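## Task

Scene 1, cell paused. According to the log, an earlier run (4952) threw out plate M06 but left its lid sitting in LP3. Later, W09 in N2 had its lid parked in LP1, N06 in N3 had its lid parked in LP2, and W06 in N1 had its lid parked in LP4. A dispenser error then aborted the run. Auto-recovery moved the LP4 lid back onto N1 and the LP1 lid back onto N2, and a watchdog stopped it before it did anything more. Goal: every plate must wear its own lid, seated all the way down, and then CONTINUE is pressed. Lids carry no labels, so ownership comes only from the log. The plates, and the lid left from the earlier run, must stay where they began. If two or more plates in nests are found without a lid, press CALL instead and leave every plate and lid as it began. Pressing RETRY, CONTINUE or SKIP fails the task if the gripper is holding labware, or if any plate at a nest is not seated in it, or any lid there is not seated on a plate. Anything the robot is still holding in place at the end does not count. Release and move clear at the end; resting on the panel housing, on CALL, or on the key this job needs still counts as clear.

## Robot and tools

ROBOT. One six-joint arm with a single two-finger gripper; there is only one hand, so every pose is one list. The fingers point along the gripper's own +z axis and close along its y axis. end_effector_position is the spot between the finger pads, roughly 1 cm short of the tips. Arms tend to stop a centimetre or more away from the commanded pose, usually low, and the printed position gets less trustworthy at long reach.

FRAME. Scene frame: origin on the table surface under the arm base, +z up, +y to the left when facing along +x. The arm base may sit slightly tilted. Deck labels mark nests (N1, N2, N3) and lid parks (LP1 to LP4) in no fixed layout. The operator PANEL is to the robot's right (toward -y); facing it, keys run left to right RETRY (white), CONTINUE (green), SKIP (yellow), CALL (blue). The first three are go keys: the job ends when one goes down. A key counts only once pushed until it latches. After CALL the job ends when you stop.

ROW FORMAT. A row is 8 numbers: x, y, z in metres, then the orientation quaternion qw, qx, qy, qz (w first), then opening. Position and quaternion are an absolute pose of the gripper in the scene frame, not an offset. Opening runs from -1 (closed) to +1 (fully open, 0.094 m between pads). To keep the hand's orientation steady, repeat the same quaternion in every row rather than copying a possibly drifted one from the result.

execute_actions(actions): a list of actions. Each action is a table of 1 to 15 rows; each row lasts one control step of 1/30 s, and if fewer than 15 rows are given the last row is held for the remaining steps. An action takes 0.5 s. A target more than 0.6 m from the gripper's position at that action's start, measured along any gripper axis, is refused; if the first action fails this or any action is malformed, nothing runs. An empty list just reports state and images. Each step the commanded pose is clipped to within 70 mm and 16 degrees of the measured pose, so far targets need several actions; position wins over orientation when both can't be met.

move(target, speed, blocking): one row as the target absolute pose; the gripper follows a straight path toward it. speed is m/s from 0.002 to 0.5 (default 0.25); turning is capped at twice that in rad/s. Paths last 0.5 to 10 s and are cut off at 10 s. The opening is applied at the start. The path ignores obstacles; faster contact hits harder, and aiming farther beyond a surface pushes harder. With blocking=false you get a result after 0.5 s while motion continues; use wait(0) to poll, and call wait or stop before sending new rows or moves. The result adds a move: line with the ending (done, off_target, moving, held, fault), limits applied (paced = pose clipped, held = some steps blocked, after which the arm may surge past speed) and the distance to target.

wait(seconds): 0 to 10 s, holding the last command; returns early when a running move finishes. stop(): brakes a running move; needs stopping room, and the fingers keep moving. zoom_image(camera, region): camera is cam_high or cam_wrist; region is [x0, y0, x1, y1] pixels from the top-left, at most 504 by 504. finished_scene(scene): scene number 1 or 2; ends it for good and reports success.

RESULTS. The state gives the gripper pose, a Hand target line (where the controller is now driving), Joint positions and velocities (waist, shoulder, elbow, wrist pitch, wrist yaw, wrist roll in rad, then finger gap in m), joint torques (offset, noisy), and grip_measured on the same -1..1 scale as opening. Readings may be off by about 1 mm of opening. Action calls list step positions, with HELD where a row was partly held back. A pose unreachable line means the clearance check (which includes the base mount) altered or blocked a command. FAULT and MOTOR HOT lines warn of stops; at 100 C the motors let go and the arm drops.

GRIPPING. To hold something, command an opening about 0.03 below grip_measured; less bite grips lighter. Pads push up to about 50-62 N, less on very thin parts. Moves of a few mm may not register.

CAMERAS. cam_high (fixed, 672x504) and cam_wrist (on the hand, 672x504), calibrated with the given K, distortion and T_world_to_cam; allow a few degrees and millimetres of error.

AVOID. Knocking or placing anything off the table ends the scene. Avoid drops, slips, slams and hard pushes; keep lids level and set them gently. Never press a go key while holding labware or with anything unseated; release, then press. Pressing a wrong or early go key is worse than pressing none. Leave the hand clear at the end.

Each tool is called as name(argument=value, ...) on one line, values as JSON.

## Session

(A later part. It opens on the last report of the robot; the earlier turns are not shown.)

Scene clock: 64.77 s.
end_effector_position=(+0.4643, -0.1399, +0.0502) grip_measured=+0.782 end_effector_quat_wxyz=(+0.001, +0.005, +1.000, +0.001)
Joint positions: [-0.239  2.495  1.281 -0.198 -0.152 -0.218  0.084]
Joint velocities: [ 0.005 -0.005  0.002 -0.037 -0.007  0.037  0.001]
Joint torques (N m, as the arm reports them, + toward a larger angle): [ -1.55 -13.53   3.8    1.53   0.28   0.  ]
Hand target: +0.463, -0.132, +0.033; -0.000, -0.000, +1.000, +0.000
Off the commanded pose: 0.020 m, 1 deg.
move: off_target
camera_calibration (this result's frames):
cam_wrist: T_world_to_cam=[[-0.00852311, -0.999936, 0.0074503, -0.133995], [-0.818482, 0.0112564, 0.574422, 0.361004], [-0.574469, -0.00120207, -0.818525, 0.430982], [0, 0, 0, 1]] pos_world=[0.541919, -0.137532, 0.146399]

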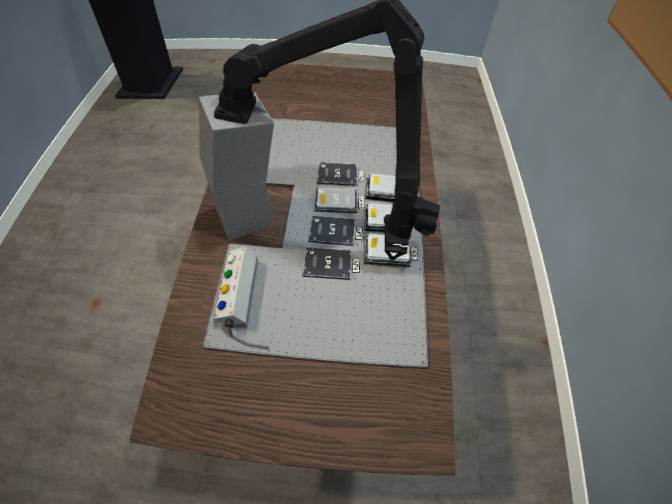

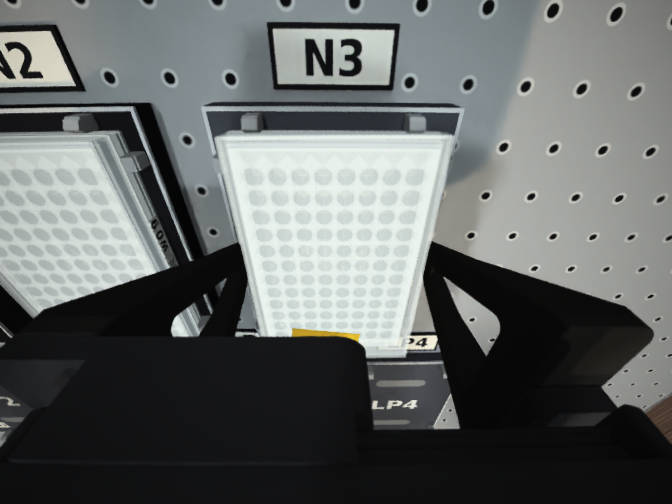

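execute_actions(actions=[[[0.464, -0.134, 0.045, 0, 0, 1, 0, 1]], [[0.464, -0.134, 0.045, 0, 0, 1, 0, 1]]])

move(target=[0.47, -0.134, 0.12, 0, 0, 1, 0, 1], speed=0.1)

Scene clock: 74.90 s.
end_effector_position=(+0.4643, -0.1399, +0.0502) grip_measured=+1.000 end_effector_quat_wxyz=(+0.001, +0.005, +1.000, +0.001)
Joint positions: [-0.239  2.495  1.281 -0.198 -0.152 -0.218  0.094]
Joint velocities: [-0.005 -0.005  0.007 -0.007  0.022  0.007  0.   ]
Joint torques (N m, as the arm reports them, + toward a larger angle): [ -1.98 -15.68   2.21   1.05   0.24  -0.06]
Hand target: +0.464, -0.134, +0.045; -0.000, -0.000, +1.000, +0.000
Off the commanded pose: 0.008 m, 1 deg.
Step readings (end_effector_position; steps 1 to 15: 1st action; 16 to 30: 2nd action):
0: (+0.4643, -0.1399, +0.0502)
1: (+0.4643, -0.1399, +0.0502)
2: (+0.4643, -0.1399, +0.0502)
4: (+0.4643, -0.1399, +0.0502)
8: (+0.4643, -0.1399, +0.0502)
15: (+0.4643, -0.1399, +0.0502)
16: (+0.4643, -0.1399, +0.0502)
17: (+0.4643, -0.1399, +0.0502)
19: (+0.4643, -0.1399, +0.0502)
23: (+0.4643, -0.1399, +0.0502)
30: end_effector_position above
camera_calibration (this result's frames):
cam_wrist: T_world_to_cam=[[-0.00852311, -0.999936, 0.0074503, -0.133995], [-0.818482, 0.0112564, 0.574422, 0.361004], [-0.574469, -0.00120207, -0.818525, 0.430982], [0, 0, 0, 1]] pos_world=[0.541919, -0.137532, 0.146399]

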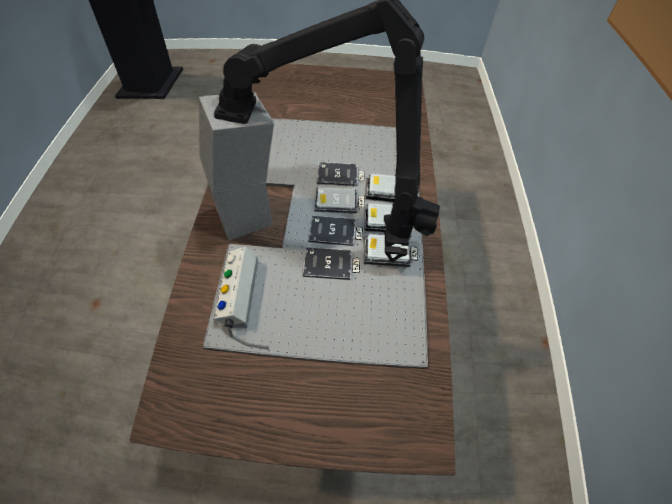

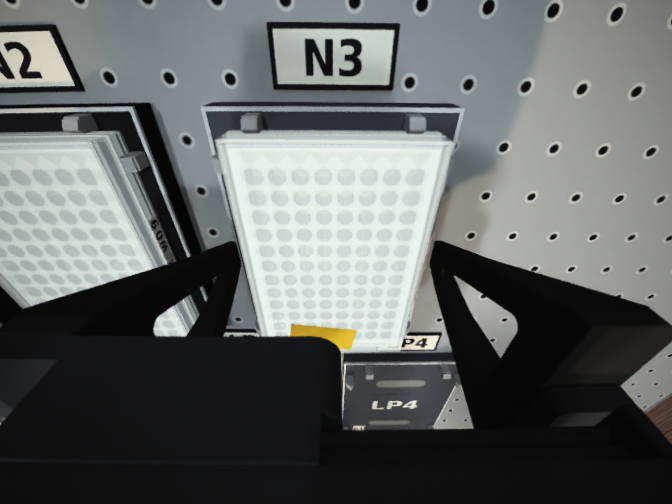

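Scene clock: 75.97 s.
end_effector_position=(+0.4712, -0.1313, +0.1157) grip_measured=+1.000 end_effector_quat_wxyz=(+0.002, +0.001, +1.000, +0.000)
Joint positions: [-0.239  2.328  1.192 -0.273 -0.152 -0.226  0.094]
Joint velocities: [ 0.005  0.005  0.002 -0.007  0.051  0.066  0.   ]
Joint torques (N m, as the arm reports them, + toward a larger angle): [ -3.35 -17.4    2.38   0.31   0.1   -0.17]
Hand target: +0.470, -0.134, +0.120; +0.000, +0.000, +1.000, -0.000
Off the commanded pose: 0.005 m, 0 deg.
move: done
camera_calibration (this result's frames):
cam_wrist: T_world_to_cam=[[0.000630851, -0.999967, 0.00805881, -0.130211], [-0.820031, 0.00409491, 0.572304, 0.328937], [-0.572318, -0.00696952, -0.820002, 0.486951], [0, 0, 0, 1]] pos_world=[0.548512, -0.12816, 0.212098]

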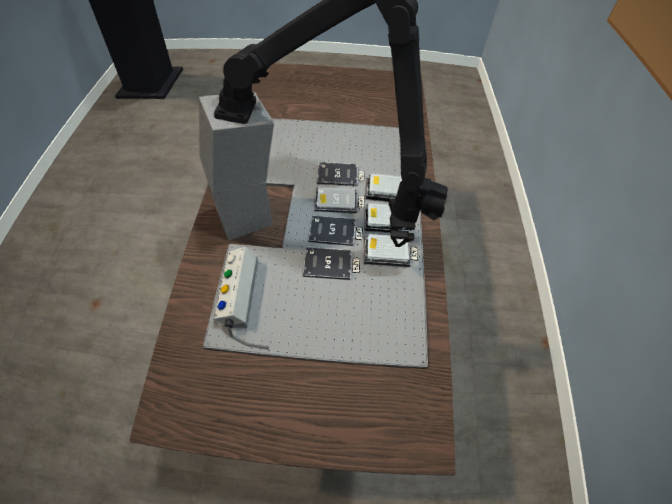

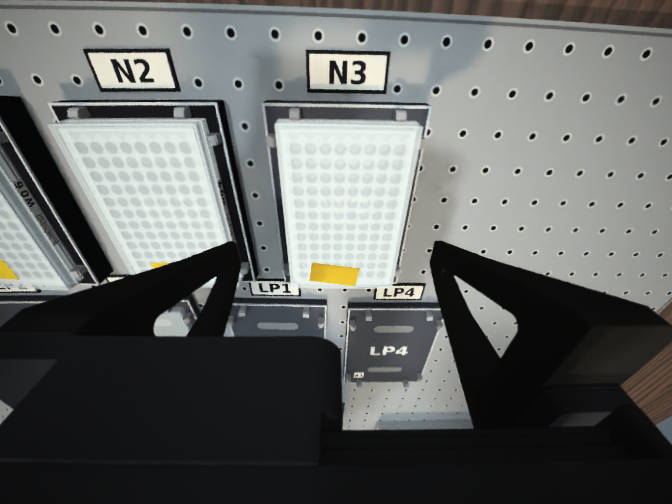

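move(target=[0.60, 0.0, 0.07, -0.3007, 0, 0.9537, 0, 1], speed=0.25)

Scene clock: 80.67 s.
end_effector_position=(+0.6002, -0.0047, +0.0771) grip_measured=+1.000 end_effector_quat_wxyz=(-0.299, +0.002, +0.954, -0.006)
Joint positions: [ 0.02   2.912  2.494 -1.573 -0.093 -0.031  0.094]
Joint velocities: [ 0.005 -0.005  0.042  0.007 -0.095 -0.081  0.   ]
Joint torques (N m, as the arm reports them, + toward a larger angle): [ -2.43 -20.38   9.05  -0.8    0.     0.  ]
Hand target: +0.600, -0.002, +0.071; -0.301, +0.004, +0.953, -0.005
Off the commanded pose: 0.008 m, 1 deg.
move: done
camera_calibration (this result's frames):
cam_wrist: T_world_to_cam=[[0.00666642, -0.999824, 0.017521, -0.00766423], [-0.342602, 0.0141774, 0.939374, 0.141515], [-0.939457, -0.012265, -0.342447, 0.713506], [0, 0, 0, 1]] pos_world=[0.718842, -0.000918042, 0.111537]

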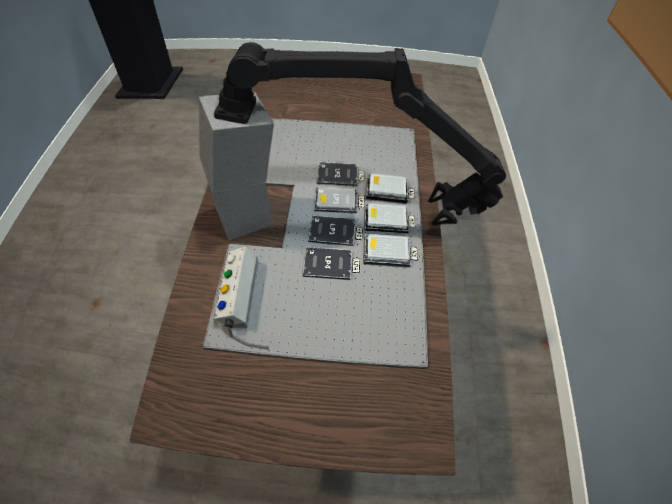

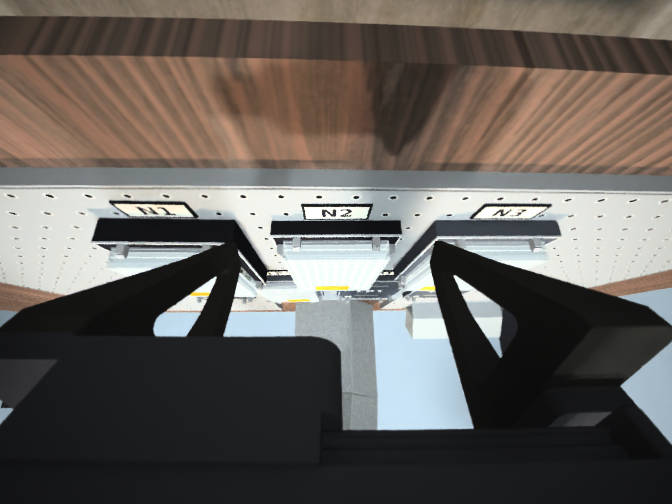

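zoom_image(camera="cam_wrist", region=[80, 190, 580, 310])

zoom_image(camera="cam_high", region=[350, 160, 430, 275])

Region (80, 190, 580, 310) of cam_wrist's 672x504 image, scaled by 1.008, with more detail than that image has; it fills the top 121 rows of this view, and the rest is white.

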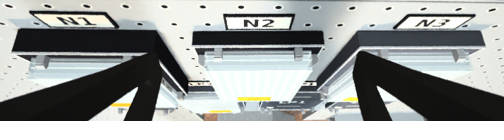

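Region (350, 160, 430, 275) of cam_high's 672x504 image, scaled by 4.383, with more detail than that image has; it fills the left 351 columns of this view, and the rest is white.

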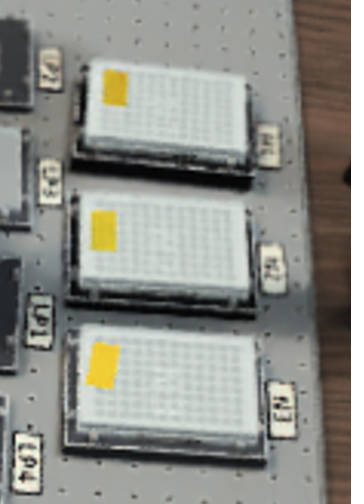

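zoom_image(camera="cam_wrist", region=[260, 200, 420, 300])

zoom_image(camera="cam_wrist", region=[420, 200, 580, 300])

zoom_image(camera="cam_wrist", region=[80, 200, 240, 300])

Region (260, 200, 420, 300) of cam_wrist's 672x504 image, scaled by 3.150, with more detail than that image has; it fills the top 315 rows of this view, and the rest is white.

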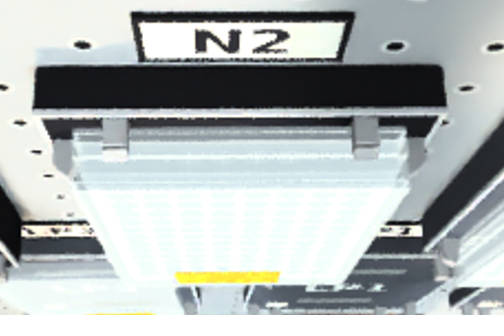

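Region (420, 200, 580, 300) of cam_wrist's 672x504 image, scaled by 3.150, with more detail than that image has; it fills the top 315 rows of this view, and the rest is white.

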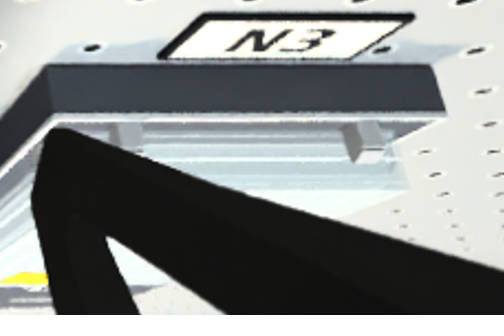

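Region (80, 200, 240, 300) of cam_wrist's 672x504 image, scaled by 3.150, with more detail than that image has; it fills the top 315 rows of this view, and the rest is white.

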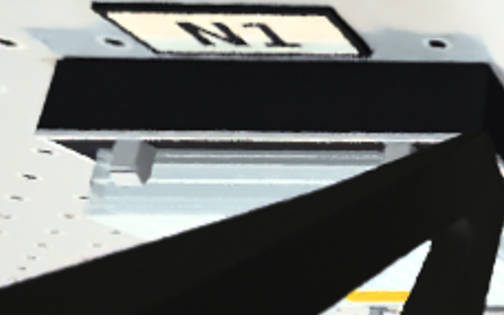

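move(target=[0.03, -0.30, 0.26, 0, 0, 1, 0, 1], speed=0.35)

Scene clock: 92.13 s.
end_effector_position=(+0.0221, -0.2879, +0.2563) grip_measured=+1.000 end_effector_quat_wxyz=(+0.008, +0.011, +1.000, +0.005)
Joint positions: [-1.493  2.075  0.591 -0.192 -0.213 -1.484  0.094]
Joint velocities: [-0.005  0.015  0.007 -0.012  0.007 -0.022  0.   ]
Joint torques (N m, as the arm reports them, + toward a larger angle): [ -1.33 -11.34   2.51   0.26  -0.19  -0.15]
Hand target: +0.028, -0.293, +0.259; +0.010, -0.002, +1.000, +0.002
Off the commanded pose: 0.015 m, 2 deg.
move: off_target
camera_calibration (this result's frames):
cam_wrist: T_world_to_cam=[[-0.0202381, -0.999792, -0.00246411, -0.28438], [-0.82696, 0.0153543, 0.562052, -0.11313], [-0.561897, 0.0134126, -0.827098, 0.351587], [0, 0, 0, 1]] pos_world=[0.0982466, -0.2873, 0.353681]

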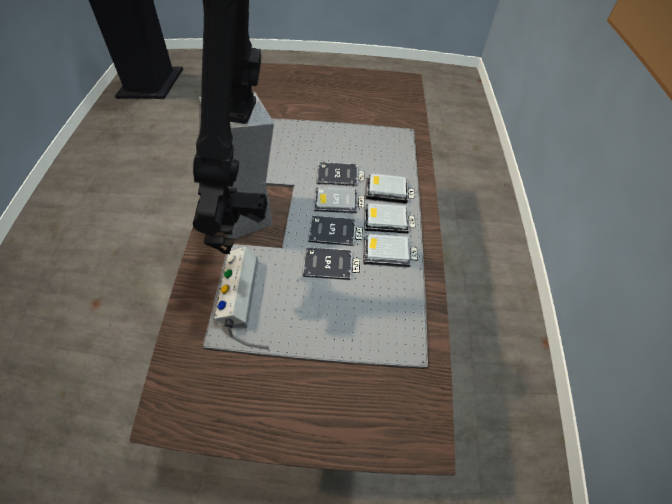

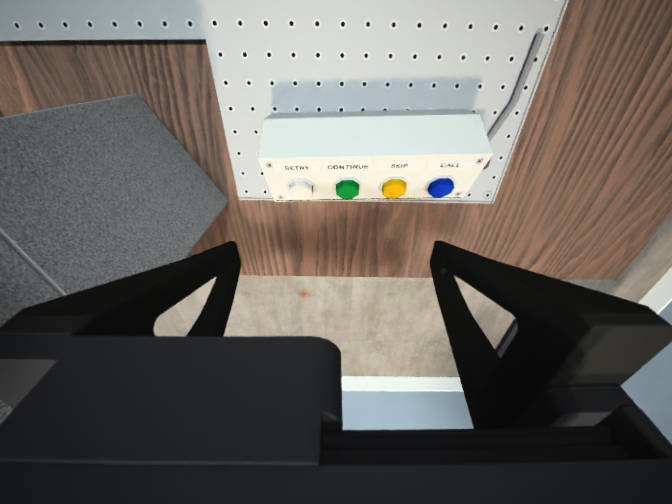

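zoom_image(camera="cam_wrist", region=[230, 90, 520, 230])

zoom_image(camera="cam_high", region=[180, 230, 290, 350])

Region (230, 90, 520, 230) of cam_wrist's 672x504 image, scaled by 1.738, with more detail than that image has; it fills the top 243 rows of this view, and the rest is white.

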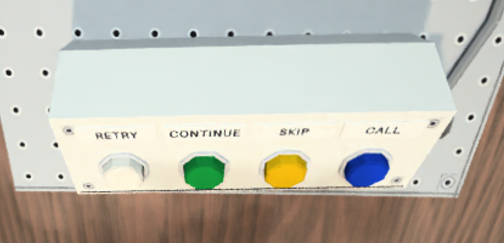

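Region (180, 230, 290, 350) of cam_high's 672x504 image, scaled by 4.200, with more detail than that image has; it fills the left 462 columns of this view, and the rest is white.

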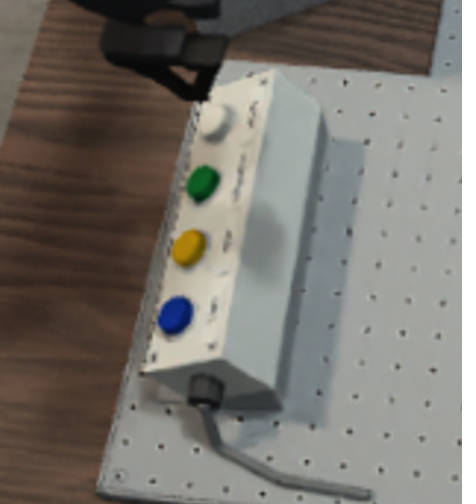

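move(target=[-0.05, -0.301, 0.088, 0.267, 0, 0.9636, 0, -1], speed=0.2)

Scene clock: 99.40 s.
end_effector_position=(-0.0507, -0.3056, +0.0911) grip_measured=-0.992 end_effector_quat_wxyz=(+0.262, -0.002, +0.965, -0.004)
Joint positions: [-1.901  2.774  1.005 -0.174 -0.638 -1.999  0.   ]
Joint velocities: [-0.005 -0.005 -0.007 -0.012  0.037  0.022 -0.   ]
Joint torques (N m, as the arm reports them, + toward a larger angle): [ -2.79 -12.9   -0.02  -0.16  -0.53  -0.17]
Hand target: -0.051, -0.301, +0.088; +0.267, +0.000, +0.964, +0.000
Off the commanded pose: 0.006 m, 1 deg.
move: done
camera_calibration (this result's frames):
cam_wrist: T_world_to_cam=[[-0.00142153, -0.99985, 0.0172613, -0.304843], [-0.996637, 0.00283074, 0.0818922, -0.0488602], [-0.0819288, -0.0170869, -0.996492, 0.20474], [0, 0, 0, 1]] pos_world=[-0.0323551, -0.30116, 0.213285]

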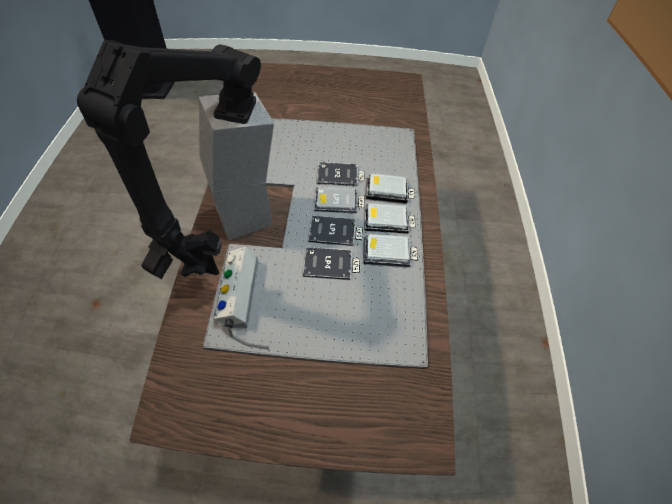

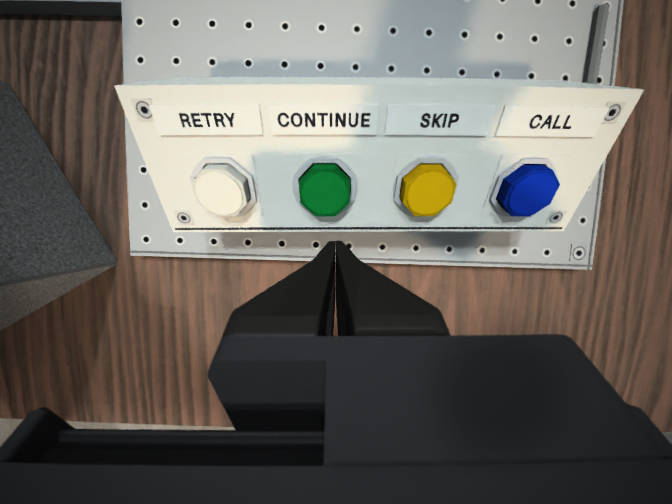

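move(target=[-0.027, -0.294, 0.097, 0.259, 0, 0.966, 0, -1], speed=0.06)

Scene clock: 104.00 s.
end_effector_position=(-0.0288, -0.2874, +0.0922) grip_measured=-0.992 end_effector_quat_wxyz=(+0.261, +0.005, +0.965, +0.007)
Joint positions: [-1.845  2.767  0.941 -0.098 -0.649 -1.928  0.   ]
Joint velocities: [-0.015 -0.015  0.007  0.002  0.037  0.007 -0.   ]
Joint torques (N m, as the arm reports them, + toward a larger angle): [ -1.31 -14.35  -1.33   0.71  -0.51  -0.03]
Hand target: -0.027, -0.294, +0.097; +0.259, -0.000, +0.966, +0.001
Off the commanded pose: 0.008 m, 1 deg.
move: done
camera_calibration (this result's frames):
cam_wrist: T_world_to_cam=[[-0.00771099, -0.99994, -0.00775096, -0.284513], [-0.99646, 0.00703483, 0.0837678, -0.0261606], [-0.0837083, 0.00836946, -0.996455, 0.215197], [0, 0, 0, 1]] pos_world=[-0.0102481, -0.286113, 0.21442]

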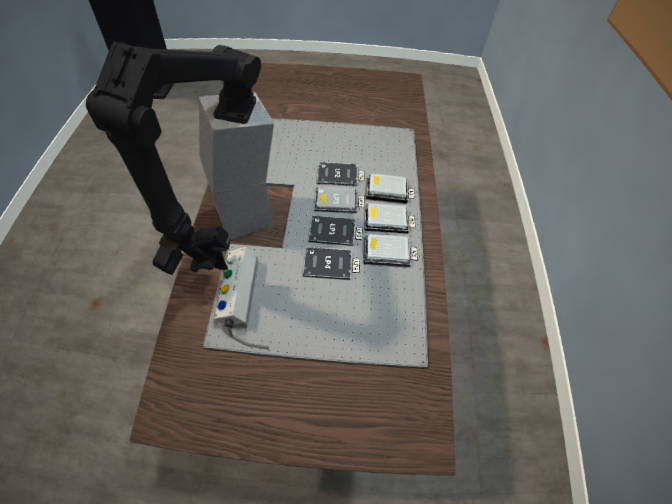

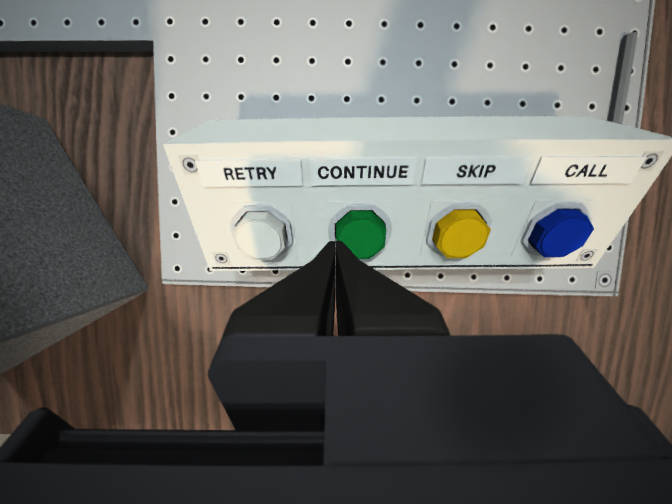

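move(target=[-0.027, -0.303, 0.095, 0.259, 0, 0.966, 0, -1], speed=0.04)

Scene clock: 105.80 s.
end_effector_position=(-0.0307, -0.2955, +0.0912) grip_measured=-0.992 end_effector_quat_wxyz=(+0.260, +0.006, +0.966, +0.002)
Joint positions: [-1.844  2.767  0.956 -0.098 -0.651 -1.918  0.   ]
Joint velocities: [ 0.005 -0.015 -0.007 -0.017  0.037 -0.037 -0.001]
Joint torques (N m, as the arm reports them, + toward a larger angle): [ -0.97 -14.54  -0.46   0.17  -0.55  -0.02]
Hand target: -0.027, -0.303, +0.095; +0.259, -0.000, +0.966, +0.000
Off the commanded pose: 0.009 m, 1 deg.
move: done
camera_calibration (this result's frames):
cam_wrist: T_world_to_cam=[[-0.0129737, -0.999915, 0.00131893, -0.293704], [-0.996194, 0.0130391, 0.086182, -0.0263789], [-0.0861919, -0.000195806, -0.996279, 0.211498], [0, 0, 0, 1]] pos_world=[-0.0118595, -0.293293, 0.213372]

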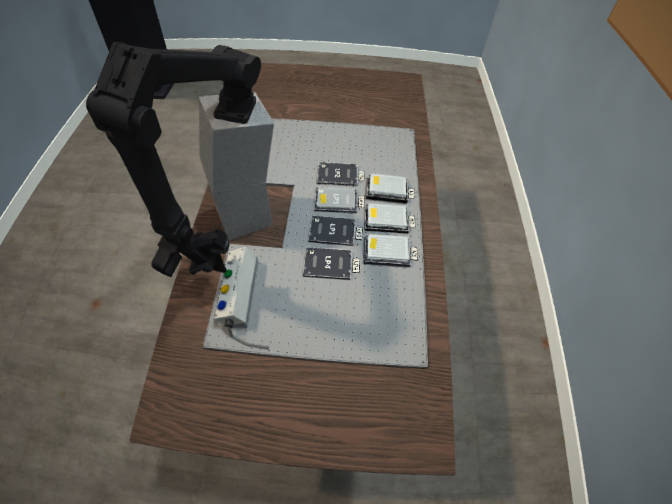

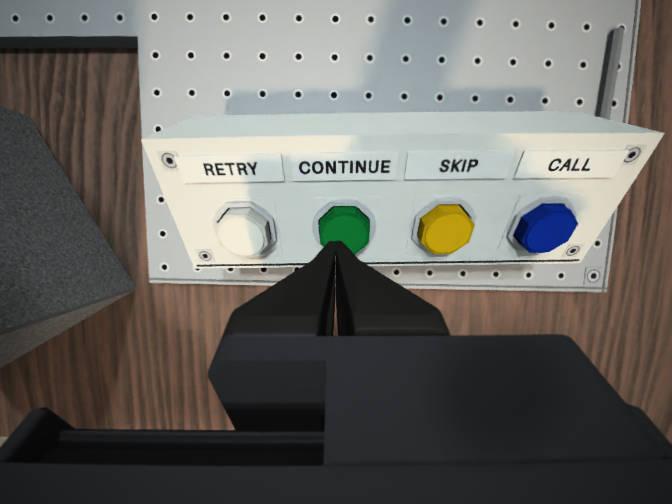

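move(target=[-0.007, -0.302, 0.064, 0.259, 0, 0.966, 0, -1], speed=0.03)

Scene clock: 107.97 s.
end_effector_position=(-0.0238, -0.3068, +0.0854) grip_measured=-0.992 end_effector_quat_wxyz=(+0.258, +0.011, +0.966, -0.007)
Joint positions: [-1.808  2.776  0.965 -0.045 -0.664 -1.854  0.   ]
Joint velocities: [ 0.015 -0.005  0.012 -0.017 -0.007 -0.066  0.   ]
Joint torques (N m, as the arm reports them, + toward a larger angle): no reading
move: unfinished (the scene ended)
camera_calibration (this result's frames):
cam_wrist: T_world_to_cam=[[-0.0276147, -0.999469, 0.0173103, -0.306387], [-0.995441, 0.0290767, 0.0908423, -0.0143118], [-0.0912974, -0.0147228, -0.995715, 0.201626], [0, 0, 0, 1]] pos_world=[-0.0042994, -0.302839, 0.207366]
The task's run has ended: the event that ends the task has happened. This ends this scene only. If you have not yet called finished_scene for this scene, call it to go on to the next scene.

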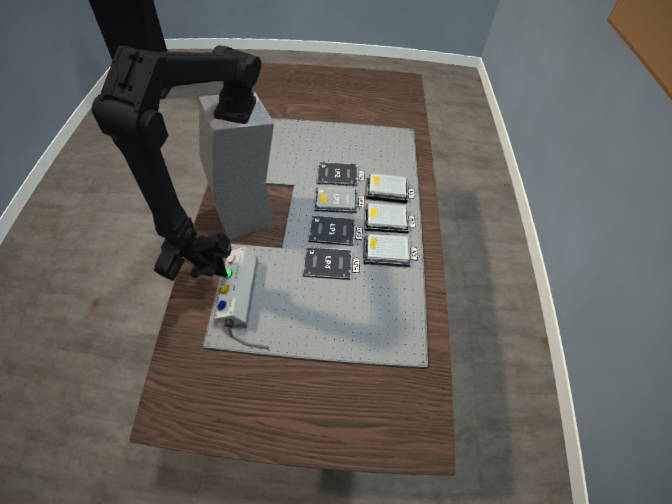

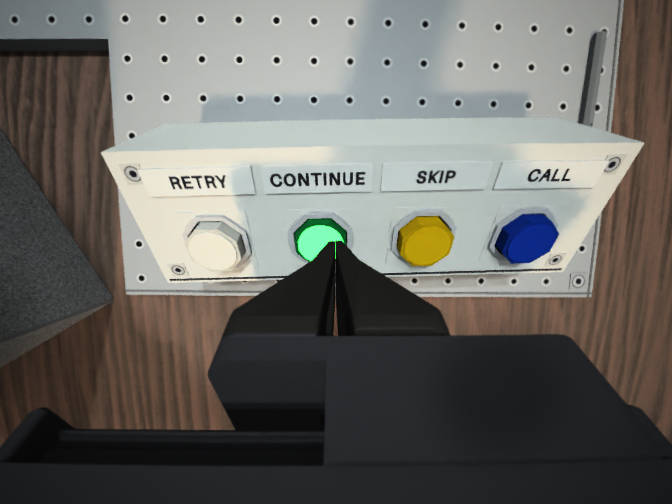

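CONTINUE lit up and the run ended. Finishing scene 1.

finished_scene(scene=1)

The scene is finished: the task was done.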